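# Free the balancer wheel and level it with weights

## Task

Push the balancer's lever down so the wheel turns freely, then move the two weights around the tyre until the hub's bubble level shows its bubble resting entirely within the printed ring. At the end the lever must stay down and both weights must sit fully on the tyre, all holding without the robot's help. Then open the gripper and pull the arm away.

## Robot and tools

Robot: a single xArm5 arm with a two-finger parallel gripper. It has five joints: waist (yaw about the base axis), shoulder, elbow and wrist pitch (all bending in one vertical plane through the base axis), then wrist roll. The fingers can only point within that plane, never sideways out of it. Tilted straight-line paths that hold orientation often stall (held or off_target). Joint ranges in rad: waist -6.283..6.283, shoulder -2.059..2.094, elbow -3.927..0.192, wrist pitch -1.693..3.142, wrist roll -6.283..6.283. The elbow cannot fully straighten.

Frames: the scene frame has its origin on the tabletop beneath the arm base, +z up, +y to the left when facing +x. The base may sit slightly tilted. Results report end_effector_position (m) and end_effector_quat_wxyz, plus linear (m/s) and angular (rad/s) velocity, all in the scene frame. The reported point lies between the closed finger pads, about 2 cm short of the tips; closing pushes the tips roughly 10 mm further along gripper +z. The gripper's own axes: +z runs along the fingers, y is the direction the fingers open and close. Reported position gets less accurate at long reach.

execute_actions(actions, pictures): actions is a list holding zero or one item. Empty list = just read the state. An item with "rows" (1 to 15 rows) and optional "steps" (1..15, default 15) is a motion; each row lasts one 1/30 s control step and the final row repeats to fill. An item with only "steps" (up to 300) is a wait counted from the previous result. Each row is 7 numbers in [-1, 1]: dx, dy, dz, rx, ry, rz, opening. The first six are an offset, in the gripper's own axes, from the gripper pose shown in the latest result (before any result shows it in this scene, or for later calls in the same reply, from the pose when the action begins). Every row is counted from that same base, not chained. Scale: 1.0 = 0.6 m for dx..dz and 180 degrees for the rotation vector rx,ry,rz. Opening is absolute: +1 fully open (0.084 m), -1 closed. All-zero offsets are not idle: they pull the arm back to the base pose. pictures (bool) toggles images; they are included by default.

move(target, speed): target is one 7-number row, same layout, frame and scale as above, an offset from the last shown pose; opening is sent at the start. speed in m/s, 0.002..0.5 (default 0.25); turning is capped at twice that in rad/s. The path is straight, 0.5 to 10 s long (cut off at 10 s), turns the short way, and ignores obstacles. The hand may lag, drift, or overshoot speed, especially near full reach. The result adds a move: line: done, off_target, moving, held or fault, plus limits (paced = commanded pose clipped; held = some steps were blocked, after which motion can surge), and distance to target.

wait(seconds): 0..10 s, nothing new is commanded. zoom_image(camera, region): region [x0, y0, x1, y1] in pixels of that camera's latest image, at most 504x504; cameras cam_head_left, cam_head_right, cam_high, cam_low, cam_wrist, each 504x504. read_manual(section) returns only licence text. finished_scene(scene) ends and grades the current scene (pass its number); irreversible.

Controller behaviour: each step the commanded pose is clipped to within 70 mm and 16 degrees of the measured pose, so big offsets arrive in pieces; after an action the arm only continues to the last clipped pose, so read the result and send the remainder. Joints ramp to at most 3.14 rad/s. A "pose unreachable" line and HELD marks mean the clearance check altered or blocked commands (the mount under the base counts as arm). A "Hand target" line shows where the controller is heading. The simulation keeps running while you think.

Gripping: grip_measured is the actual finger opening on the command scale. To keep hold, command something clearly smaller than grip_measured; the bigger the gap, the firmer the squeeze (about 24 N per pad max for objects up to ~6 cm). Fast closing can spike force. Disturbances may briefly pull on held parts or shove loose ones.

Safety: load limits in N m are waist 47, shoulder 47, elbow 28.2, wrist pitch 18.8, wrist roll 18.8 (held weight counts). Reaching one triggers a torque fault: the arm backs off that joint, freezes 10 s and drops the rest of the call. Motors warm while loaded; MOTOR HOT appears from 65 °C and at 80 °C an OVER-TEMPERATURE FAULT brakes the arm. Approach contacts slowly and aim only slightly past the surface, since speed and overshoot increase force. Avoid dropping weights, slamming the lever or knocking anything off the table, which fails the task. Before finishing, check in the images (zoom on the level) that the bubble is inside the ring with the gripper released and retracted.

Each tool is called as name(argument=value, ...) on one line, values as JSON.

## Session

execute_actions(actions=[])

Scene clock: 0.00 s of 6000.00 s.
end_effector_position=(+0.4422, +0.0331, +0.2974) grip_measured=+1.00 end_effector_quat_wxyz=(-0.137, +0.858, -0.180, +0.462) end_effector_velocity=(-0.000, -0.000, -0.000) end_effector_angular_velocity=(-0.000, +0.001, -0.000)
Joint positions: [ 0.042 -0.168 -0.177 -0.646  0.489  0.084]
Joint velocities: [-0.     0.     0.001 -0.     0.     0.   ]
Hand target: +0.442, +0.033, +0.297; -0.137, +0.858, -0.180, +0.462

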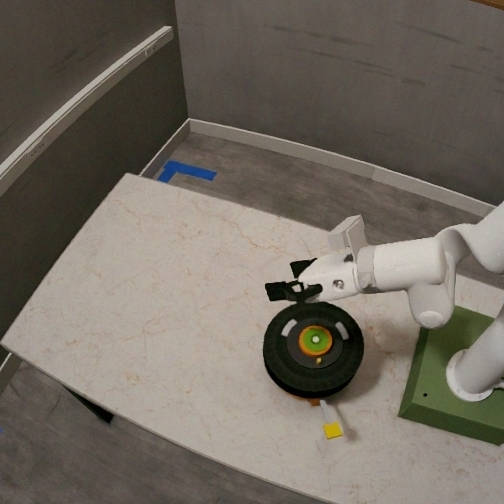

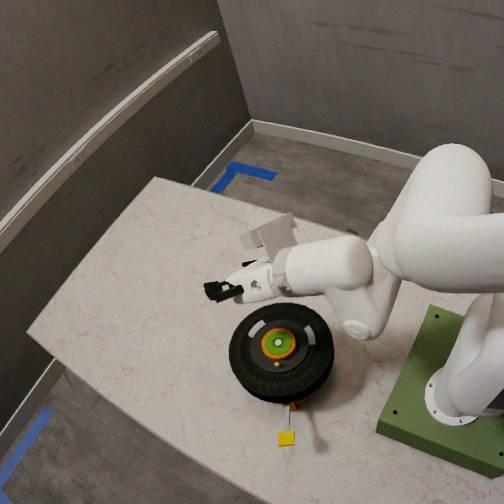

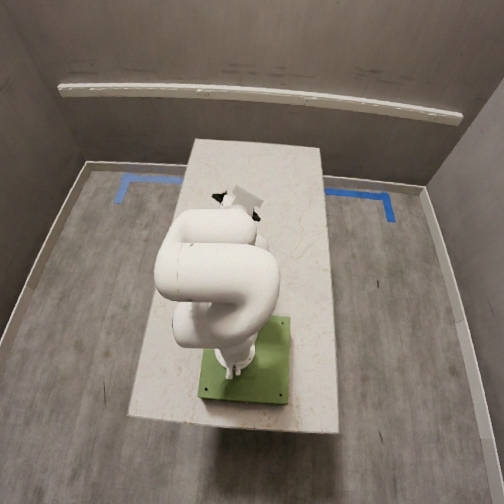

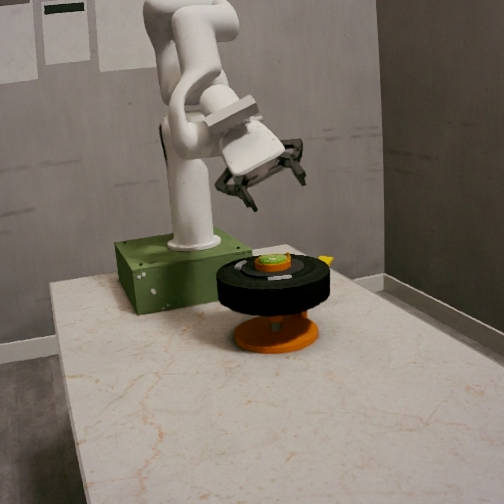

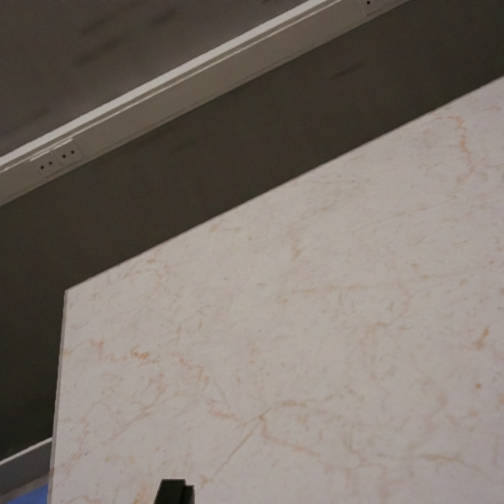

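zoom_image(camera="cam_head_left", region=[240, 280, 400, 460])

zoom_image(camera="cam_low", region=[200, 230, 360, 370])

zoom_image(camera="cam_head_right", region=[210, 290, 360, 460])

Region (240, 280, 400, 460) of cam_head_left's 504x504 image, scaled by 2.800, with more detail than that image has.

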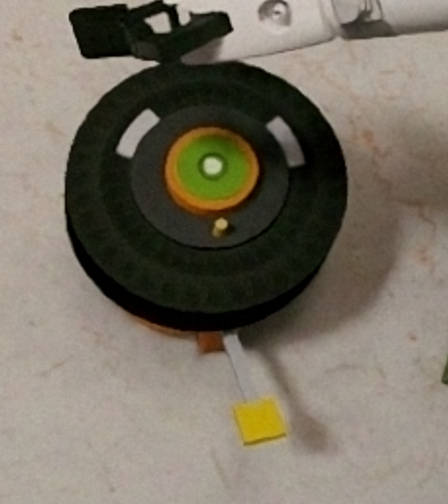

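Region (200, 230, 360, 370) of cam_low's 504x504 image, scaled by 3.150, with more detail than that image has; it fills the top 441 rows of this view, and the rest is white.

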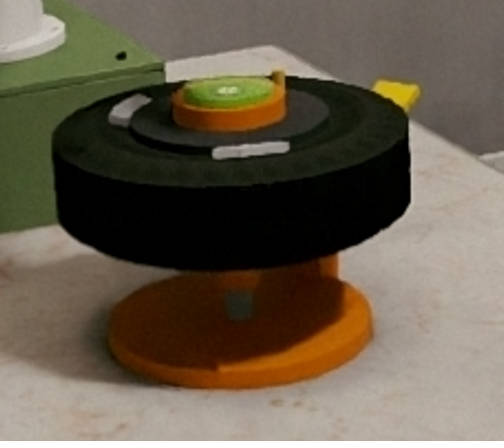

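Region (210, 290, 360, 460) of cam_head_right's 504x504 image, scaled by 2.965, with more detail than that image has; it fills the left 445 columns of this view, and the rest is white.

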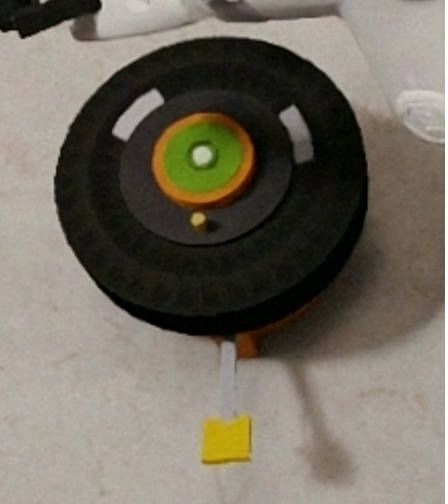

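move(target=[-0.011, 0.004, -0.2145, -0.148, -0.278, 0, 1], speed=0.25)

Scene clock: 22.03 s of 6000.00 s.
end_effector_position=(+0.3296, +0.0250, +0.3606) grip_measured=+1.00 end_effector_quat_wxyz=(-0.005, +0.979, -0.205, +0.007) end_effector_velocity=(-0.000, -0.000, +0.001) end_effector_angular_velocity=(-0.000, +0.003, -0.000)
Joint positions: [ 0.045 -0.507 -0.729  1.234  0.493  0.084]
Joint velocities: [-0.     0.003 -0.006  0.007 -0.    -0.   ]
Hand target: +0.330, +0.025, +0.361; -0.005, +0.979, -0.205, +0.007
Off the commanded pose: 0.000 m, 0 deg.
After step 90, 16.63 s passed at rest.
move: done

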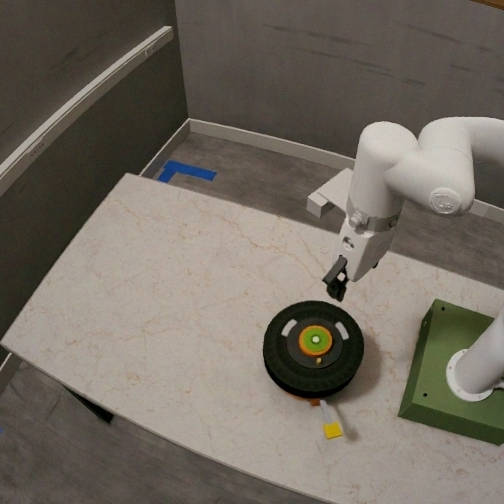

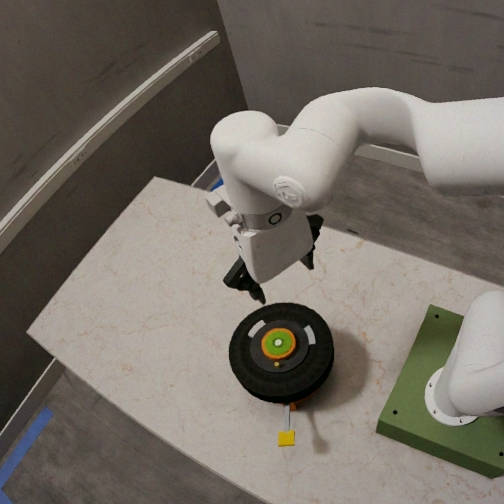

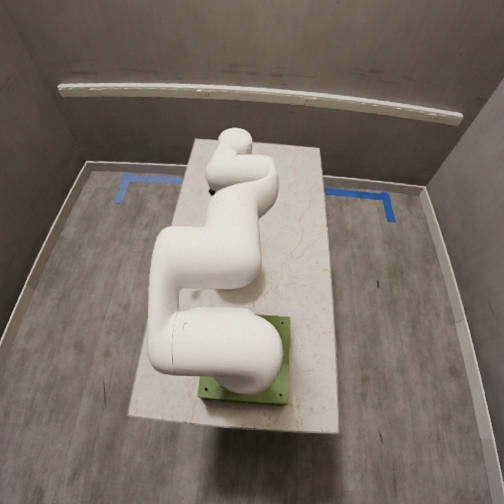

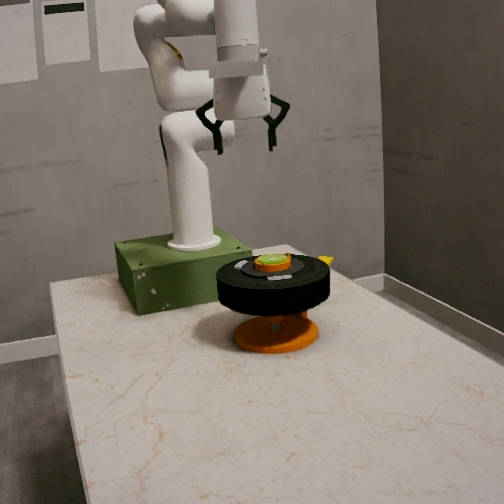

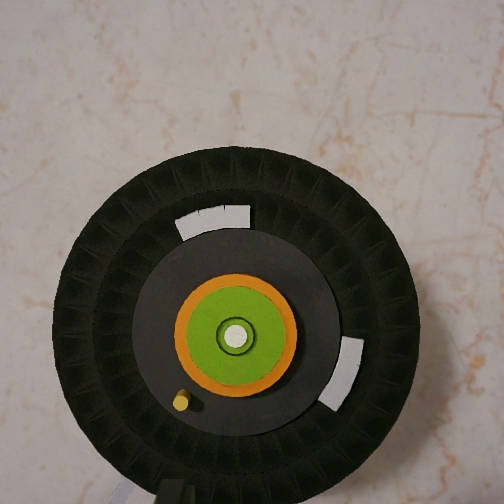

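move(target=[-0.211, -0.253, 0, 0, 0, 0.209, -1], speed=0.25)

Scene clock: 35.27 s of 6000.00 s.
end_effector_position=(+0.2743, +0.2145, +0.3612) grip_measured=-1.00 end_effector_quat_wxyz=(-0.007, +0.860, -0.509, +0.004) end_effector_velocity=(-0.000, +0.001, +0.000) end_effector_angular_velocity=(+0.000, +0.000, -0.004)
Joint positions: [ 0.627 -0.44  -0.78   1.218  1.731  0.   ]
Joint velocities: [ 0.003  0.002 -0.002 -0.     0.007  0.   ]
Hand target: +0.274, +0.215, +0.361; -0.007, +0.860, -0.509, +0.004
Off the commanded pose: 0.000 m, 0 deg.
After step 90, 8.47 s passed at rest.
move: done

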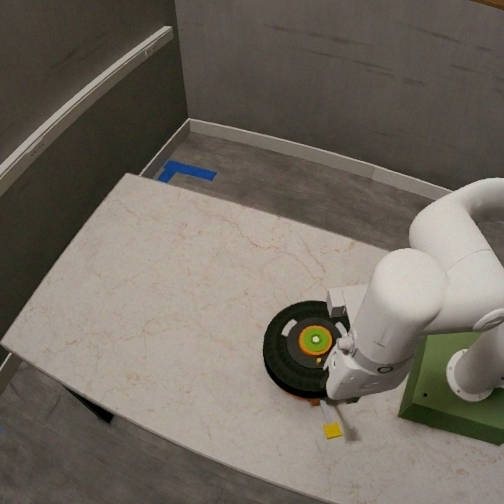

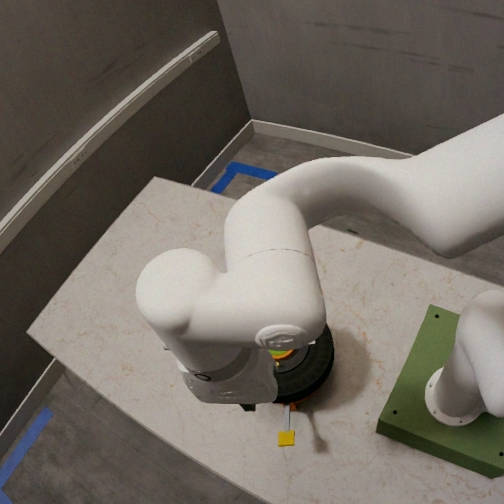

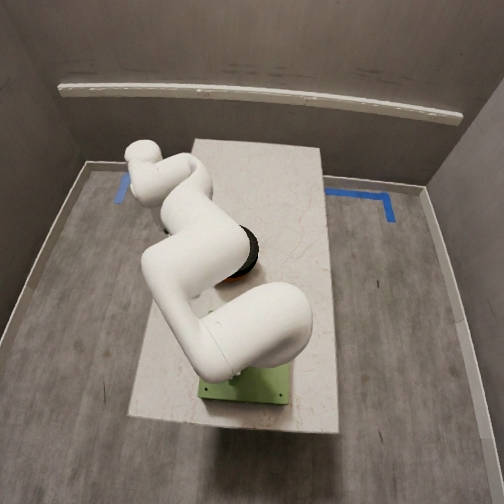

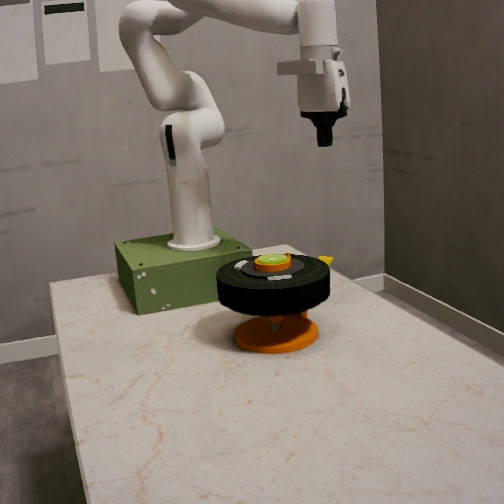

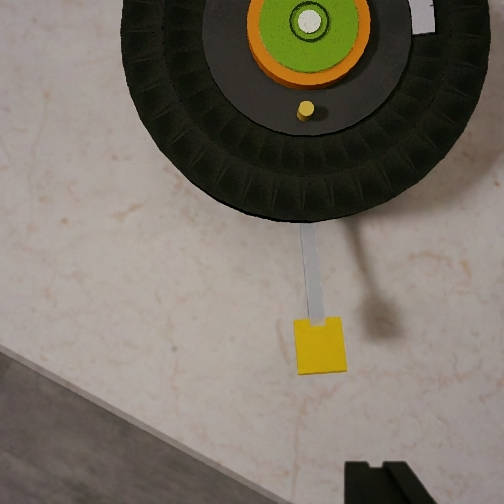

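move(target=[0.0245, 0.0095, 0.29, 0, 0, 0, -1], speed=0.2)

Scene clock: 56.13 s of 6000.00 s.
end_effector_position=(+0.2794, +0.2006, +0.1874) grip_measured=-1.00 end_effector_quat_wxyz=(-0.008, +0.860, -0.509, +0.004) end_effector_velocity=(-0.002, -0.001, -0.003) end_effector_angular_velocity=(-0.003, +0.005, +0.000)
Joint positions: [ 0.587 -0.181 -0.46   0.639  1.691  0.   ]
Joint velocities: [ 0.     0.005  0.004 -0.003 -0.     0.   ]
Hand target: +0.279, +0.200, +0.187; -0.007, +0.860, -0.509, +0.004
Off the commanded pose: 0.001 m, 0 deg.
After step 90, 16.50 s passed at rest.
move: done

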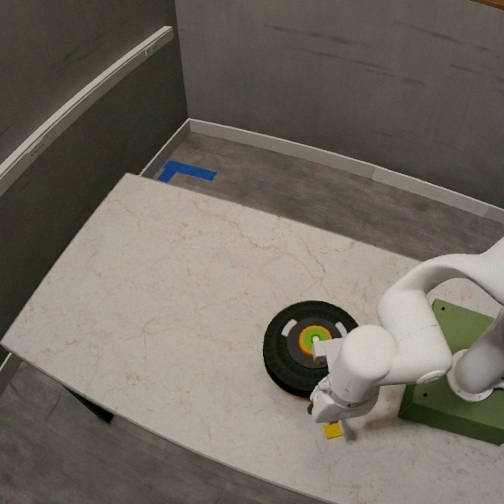

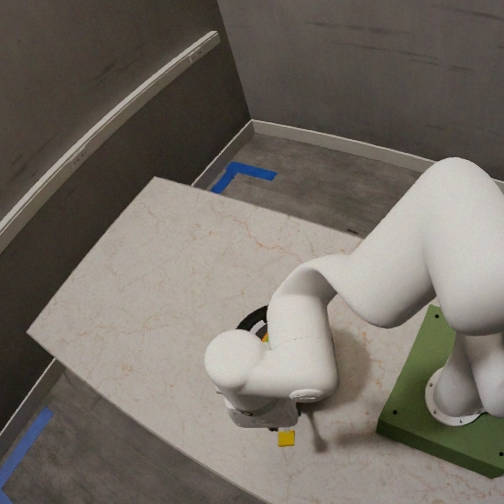

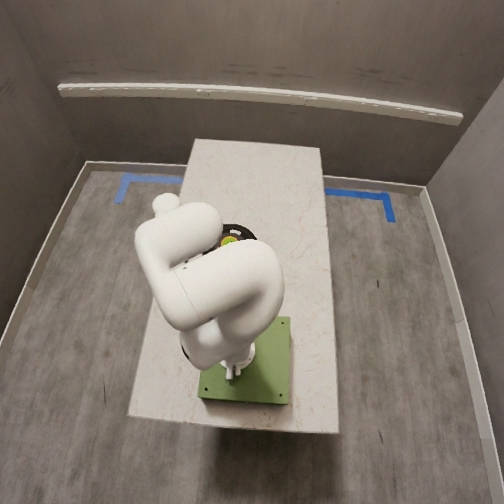

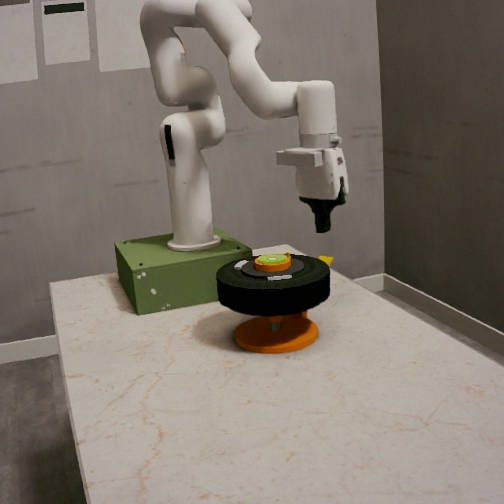

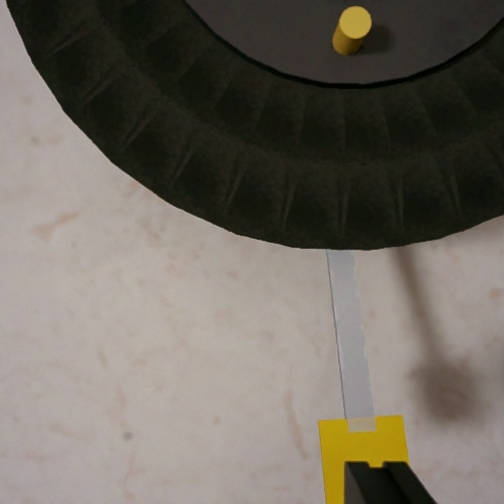

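move(target=[-0.0233, 0.018, 0.08, 0, 0, 0, -1], speed=0.1)

zoom_image(camera="cam_low", region=[260, 190, 380, 310])

zoom_image(camera="cam_head_left", region=[270, 360, 390, 480])

Scene clock: 71.10 s of 6000.00 s.
end_effector_position=(+0.2642, +0.2082, +0.1395) grip_measured=-1.00 end_effector_quat_wxyz=(-0.008, +0.860, -0.509, +0.005) end_effector_velocity=(-0.001, -0.000, -0.001) end_effector_angular_velocity=(-0.001, +0.001, +0.000)
Joint positions: [ 0.632 -0.049 -0.407  0.453  1.736  0.   ]
Joint velocities: [ 0.001  0.003  0.002 -0.004  0.001  0.   ]
Hand target: +0.264, +0.208, +0.139; -0.008, +0.860, -0.509, +0.004
Off the commanded pose: 0.000 m, 0 deg.
After step 90, 11.07 s passed at rest.
move: done

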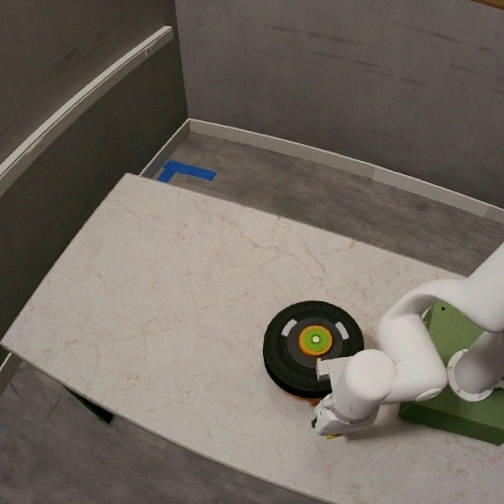

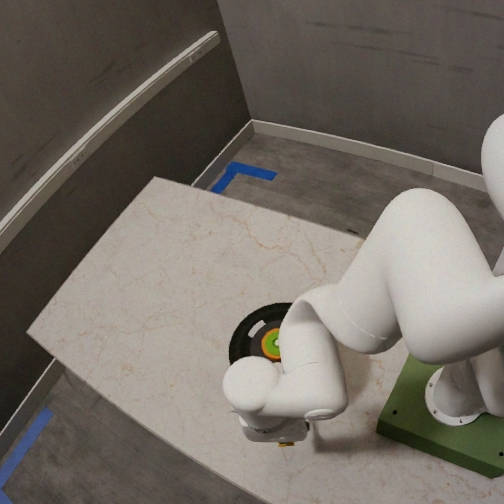

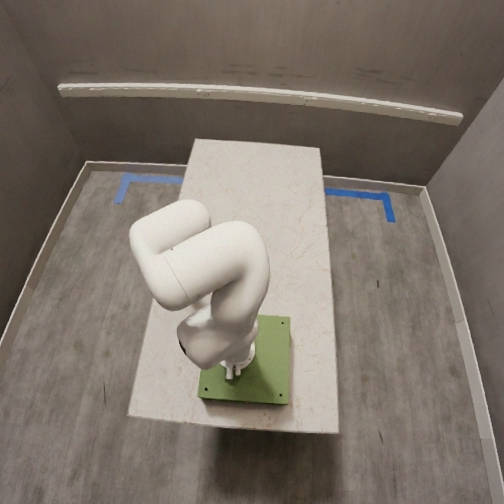

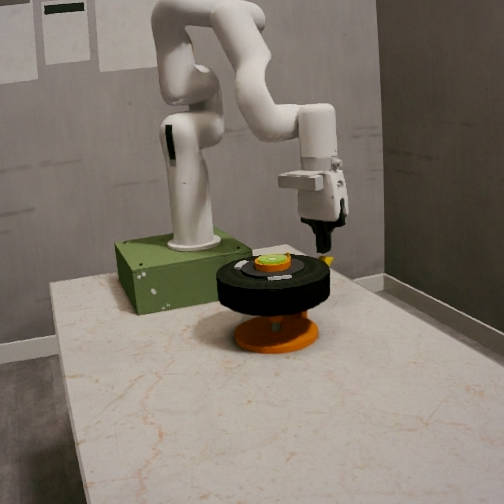

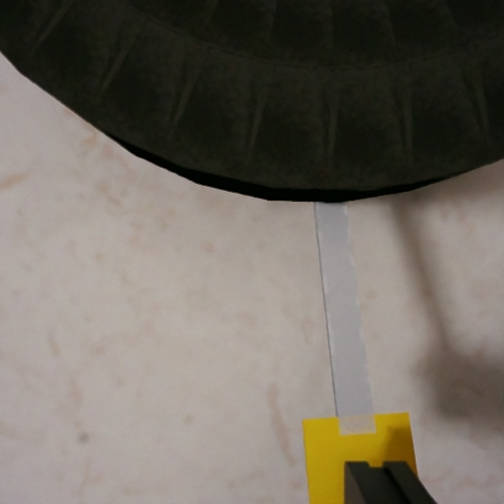

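Region (260, 190, 380, 310) of cam_low's 504x504 image, scaled by 4.200, with more detail than that image has.

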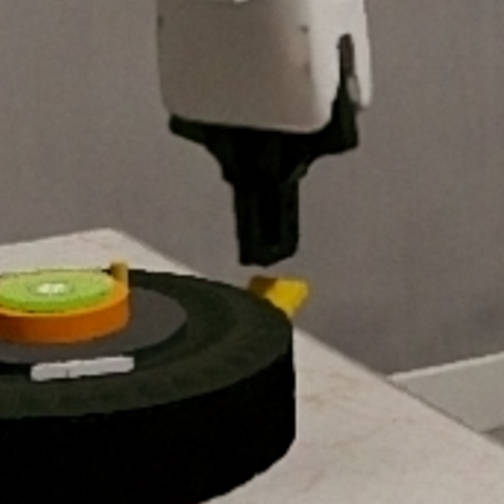

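Region (270, 360, 390, 480) of cam_head_left's 504x504 image, scaled by 4.200, with more detail than that image has.

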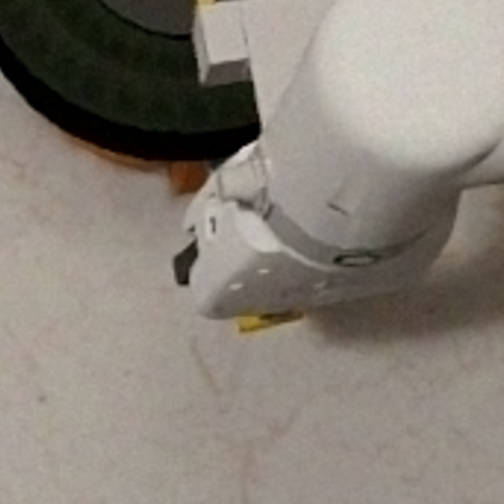

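move(target=[0, 0, 0.09, 0, 0, 0, -1], speed=0.03)

zoom_image(camera="cam_low", region=[200, 200, 380, 370])

Scene clock: 76.43 s of 6000.00 s.
end_effector_position=(+0.2652, +0.2088, +0.0855) grip_measured=-1.00 end_effector_quat_wxyz=(-0.008, +0.860, -0.509, +0.005) end_effector_velocity=(+0.000, +0.000, -0.000) end_effector_angular_velocity=(+0.001, -0.001, +0.001)
Joint positions: [ 0.632  0.165 -0.418  0.249  1.736  0.   ]
Joint velocities: [ 0.001  0.     0.    -0.003  0.     0.   ]
Hand target: +0.265, +0.209, +0.085; -0.008, +0.860, -0.509, +0.005
Off the commanded pose: 0.000 m, 0 deg.
After step 90, 0.23 s passed at rest.
move: done

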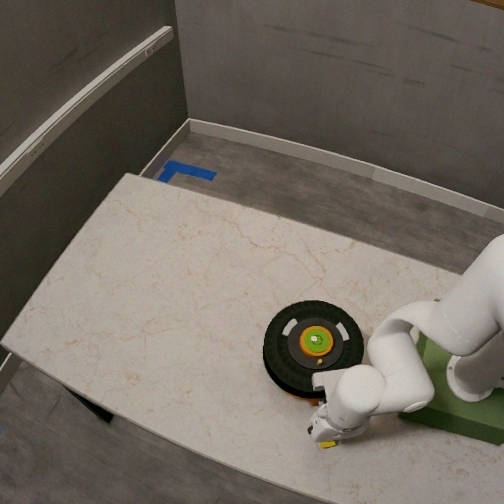

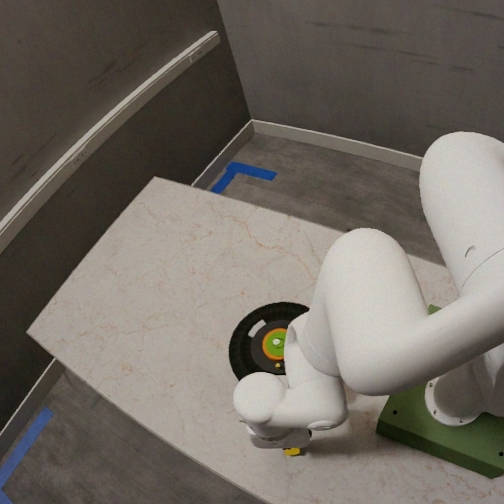

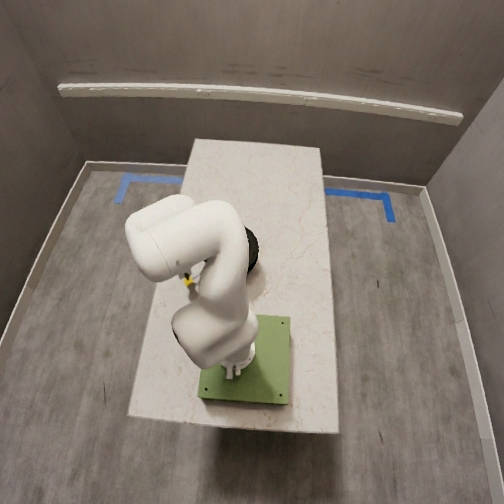

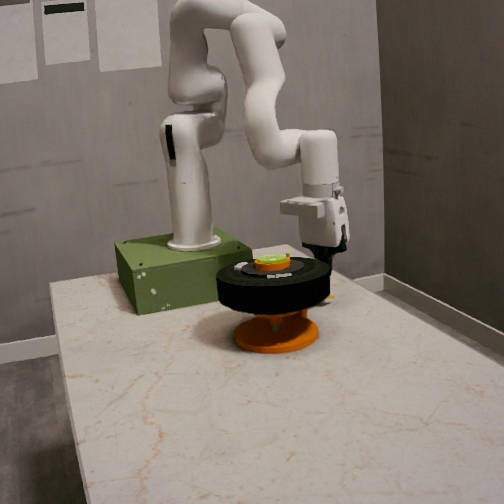

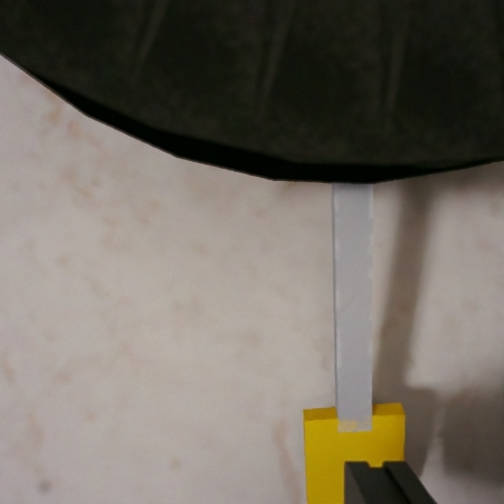

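Region (200, 200, 380, 370) of cam_low's 504x504 image, scaled by 2.800, with more detail than that image has.

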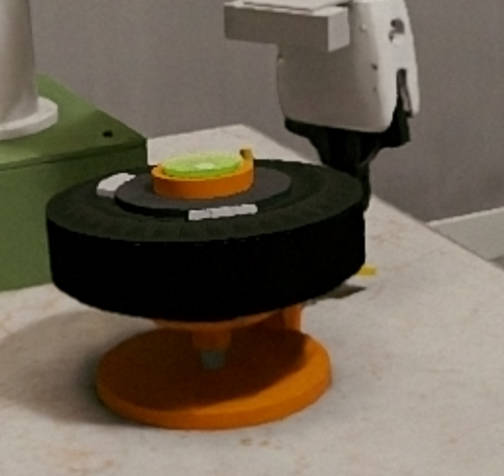

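move(target=[0.1975, 0.0247, -0.358, 0, 0, 0, -1], speed=0.25)

Scene clock: 82.77 s of 6000.00 s.
end_effector_position=(+0.3053, +0.0957, +0.2995) grip_measured=-1.00 end_effector_quat_wxyz=(-0.007, +0.861, -0.509, +0.005) end_effector_velocity=(+0.002, -0.000, +0.004) end_effector_angular_velocity=(+0.002, -0.007, -0.001)
Joint positions: [ 0.27  -0.502 -0.554  1.054  1.374  0.   ]
Joint velocities: [-0.003 -0.003 -0.007  0.004 -0.002  0.   ]
Hand target: +0.306, +0.096, +0.300; -0.008, +0.860, -0.509, +0.005
Off the commanded pose: 0.001 m, 0 deg.
After step 90, 1.87 s passed at rest.
move: done

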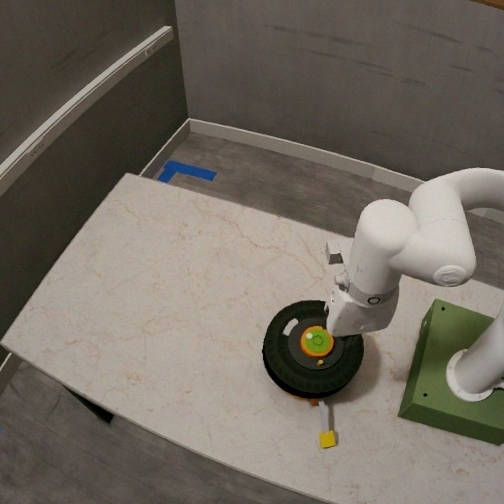

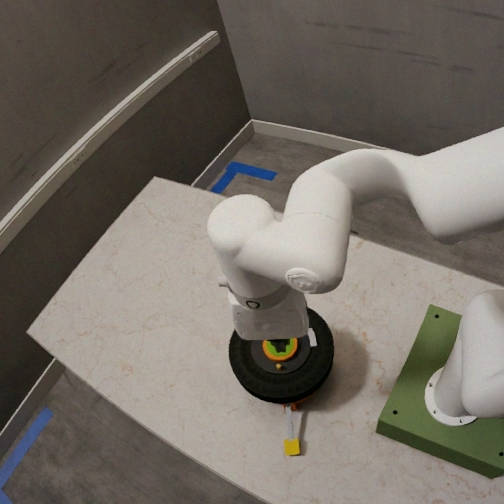

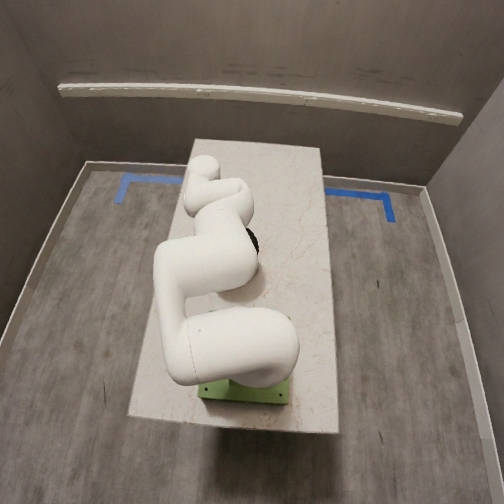

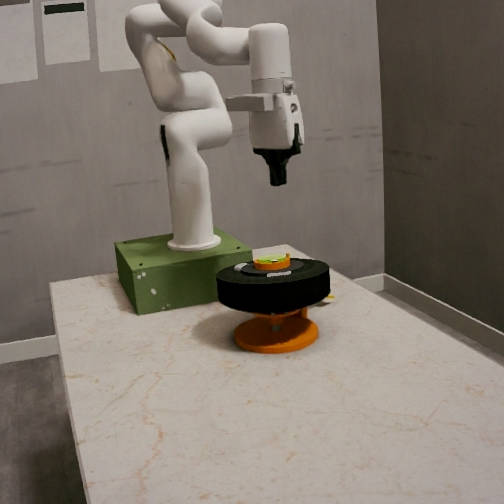

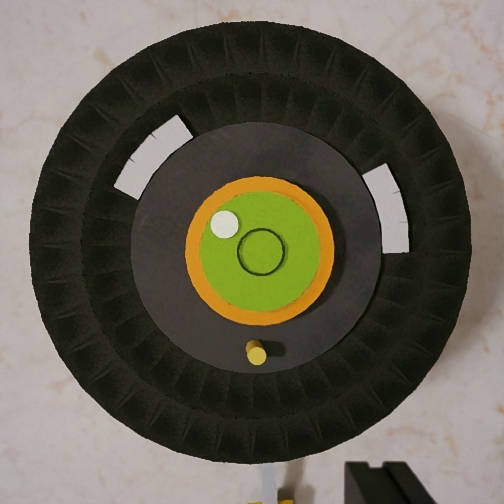

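wait(seconds=2)

Scene clock: 86.43 s of 6000.00 s.
end_effector_position=(+0.3057, +0.0956, +0.3001) grip_measured=-1.00 end_effector_quat_wxyz=(-0.008, +0.860, -0.509, +0.005) end_effector_velocity=(-0.000, -0.000, -0.000) end_effector_angular_velocity=(-0.000, +0.001, +0.000)
Joint positions: [ 0.27  -0.503 -0.555  1.054  1.374  0.   ]
Joint velocities: [-0.    -0.     0.001  0.001 -0.     0.   ]
Hand target: +0.306, +0.096, +0.300; -0.008, +0.860, -0.509, +0.005
Off the commanded pose: 0.000 m, 0 deg.
Steps of this call (steps 1 to 90: nothing new was sent; then 0.67 s passed at rest). Readings (end_effector_position):
1: (+0.3054, +0.0957, +0.2996)
2: (+0.3054, +0.0957, +0.2997)
4: (+0.3055, +0.0957, +0.2999)
8: (+0.3056, +0.0956, +0.3000)
90: the state above

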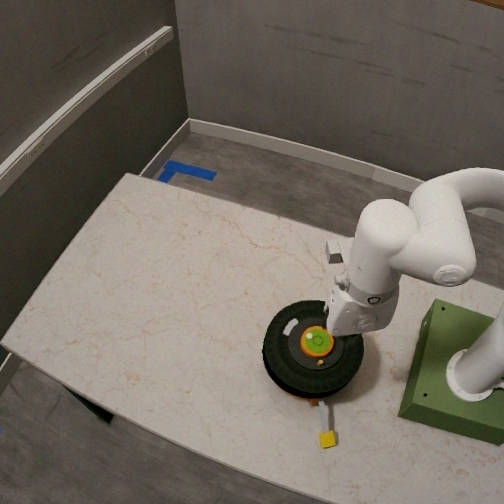

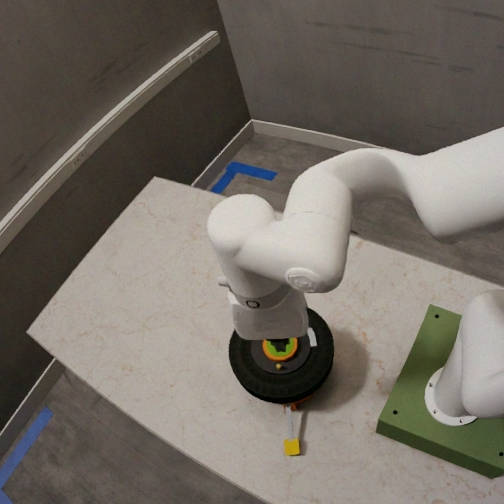

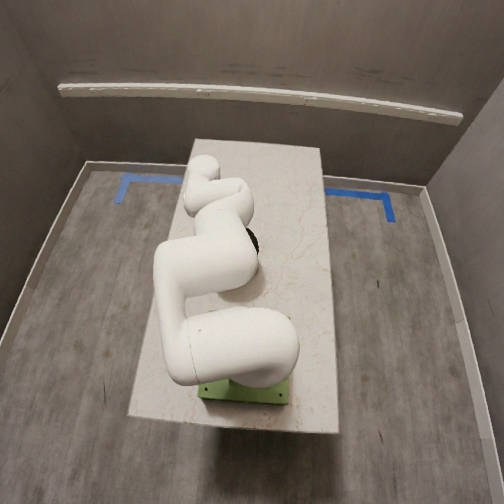

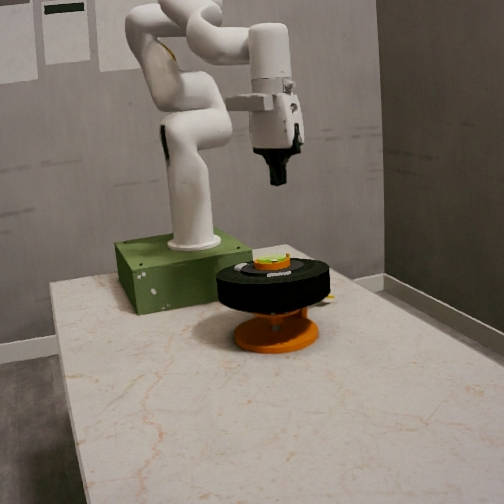

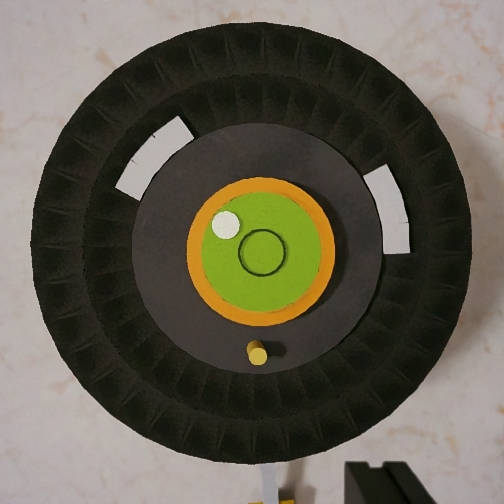

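zoom_image(camera="cam_low", region=[215, 245, 335, 315])

zoom_image(camera="cam_wrist", region=[330, 140, 480, 290])

Region (215, 245, 335, 315) of cam_low's 504x504 image, scaled by 4.200, with more detail than that image has; it fills the top 294 rows of this view, and the rest is white.

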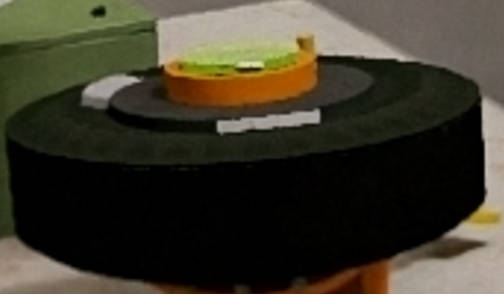

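Region (330, 140, 480, 290) of cam_wrist's 504x504 image, scaled by 3.360, with more detail than that image has.

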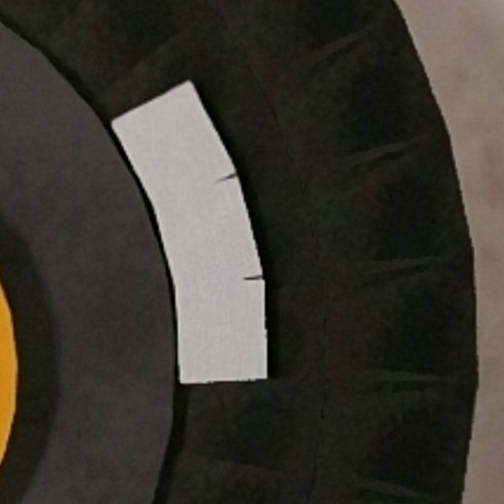

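move(target=[0.1363, 0.0775, 0.208, 0, 0, -0.581, 0.333], speed=0.3)

Scene clock: 132.37 s of 6000.00 s.
end_effector_position=(+0.3067, +0.0026, +0.1746) grip_measured=+0.32 end_effector_quat_wxyz=(-0.000, +0.929, +0.369, +0.009) end_effector_velocity=(+0.001, -0.000, +0.000) end_effector_angular_velocity=(-0.000, -0.002, +0.006)
Joint positions: [-0.025 -0.279 -0.322  0.598 -0.746  0.058]
Joint velocities: [-0.001  0.001 -0.001 -0.003 -0.007 -0.   ]
Hand target: +0.307, +0.003, +0.174; -0.000, +0.929, +0.369, +0.009
Off the commanded pose: 0.000 m, 0 deg.
After step 90, 39.47 s passed at rest.
move: done

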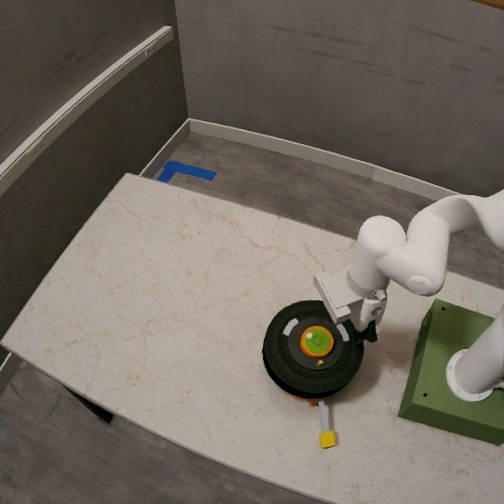

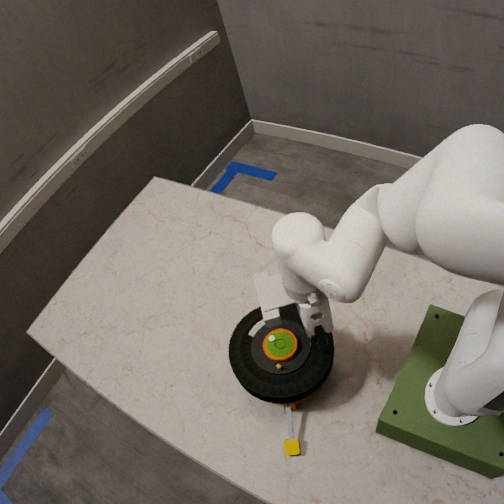

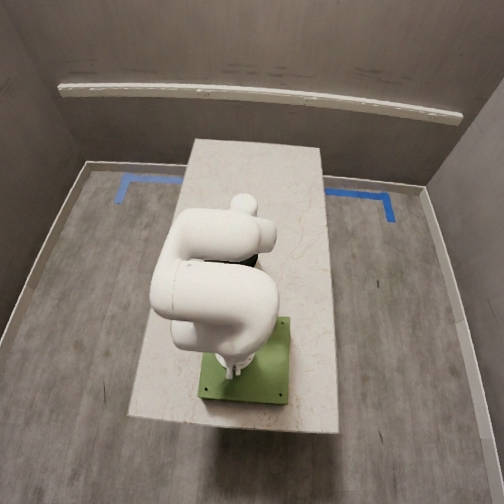

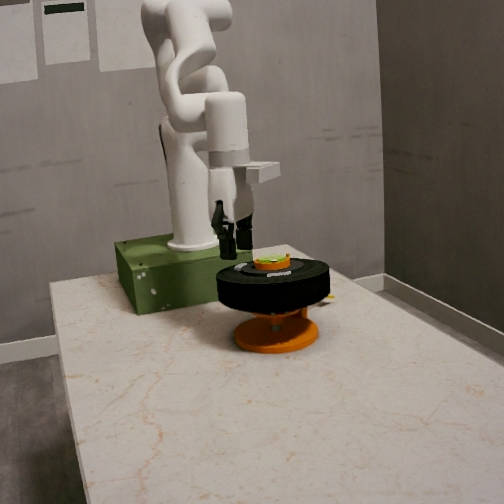

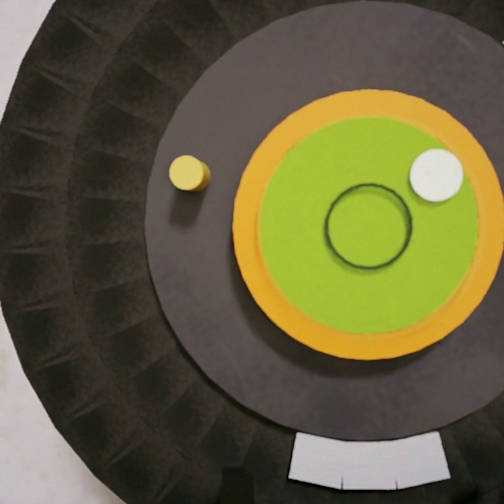

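move(target=[0, 0, 0.03, 0, 0, 0, 0.333], speed=0.03)

zoom_image(camera="cam_low", region=[200, 225, 290, 295])

Scene clock: 140.17 s of 6000.00 s.
end_effector_position=(+0.3071, +0.0027, +0.1567) grip_measured=+0.32 end_effector_quat_wxyz=(-0.000, +0.929, +0.369, +0.009) end_effector_velocity=(+0.001, +0.000, -0.000) end_effector_angular_velocity=(+0.000, -0.003, +0.000)
Joint positions: [-0.025 -0.212 -0.312  0.52  -0.746  0.058]
Joint velocities: [ 0.     0.001  0.001 -0.005  0.     0.   ]
Hand target: +0.307, +0.003, +0.157; -0.000, +0.929, +0.369, +0.009
Off the commanded pose: 0.000 m, 0 deg.
After step 90, 3.90 s passed at rest.
move: done

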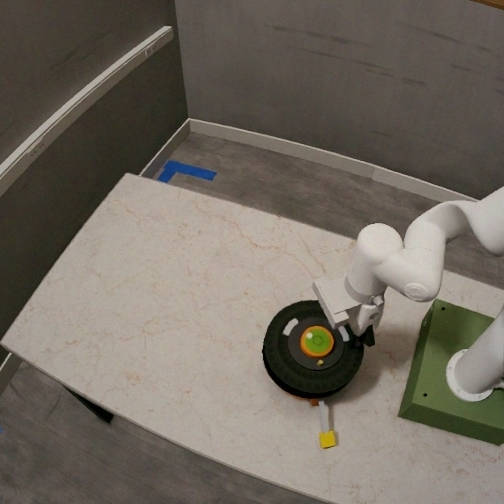

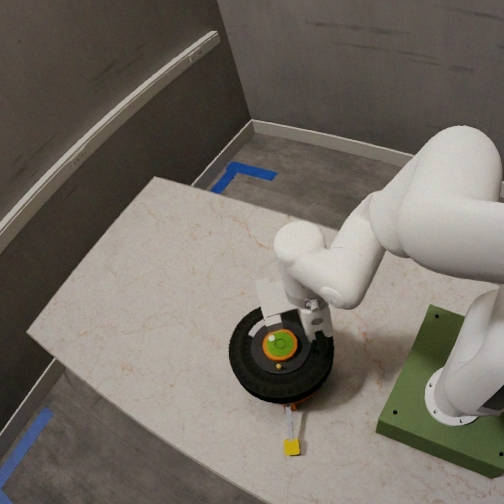

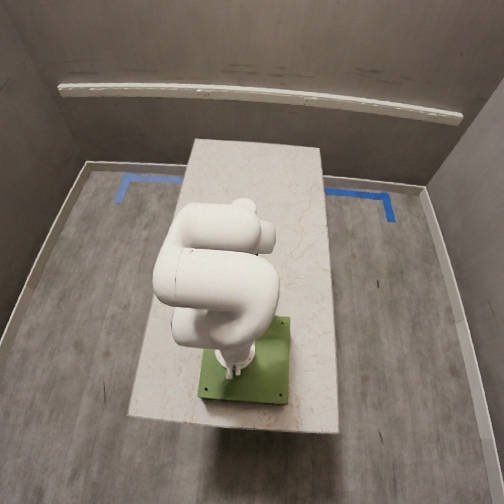

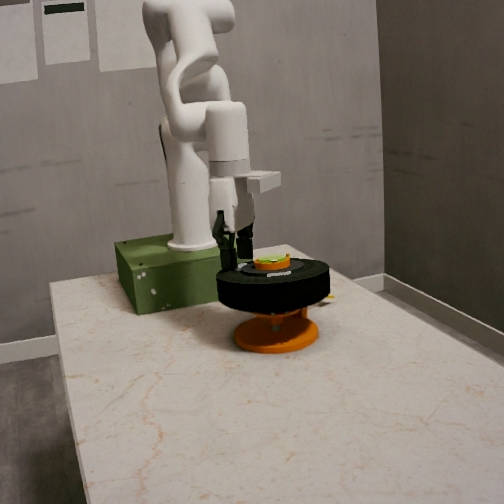

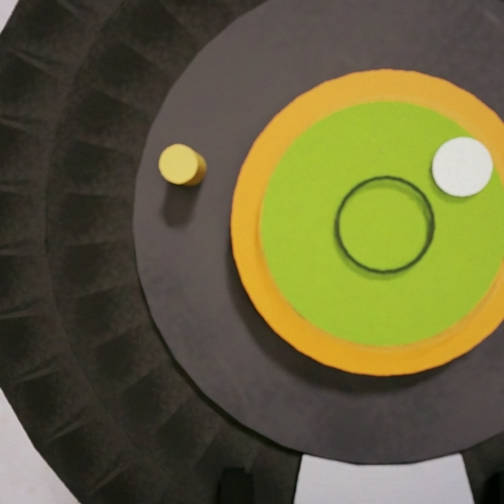

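Region (200, 225, 290, 295) of cam_low's 504x504 image, scaled by 5.600, with more detail than that image has.

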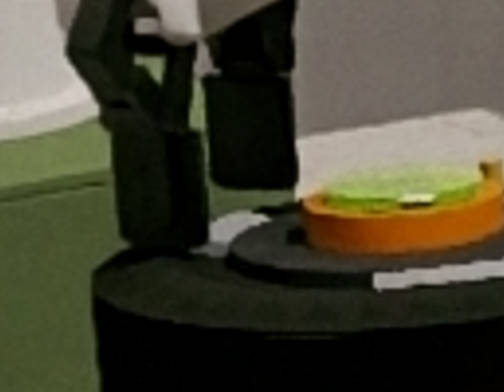

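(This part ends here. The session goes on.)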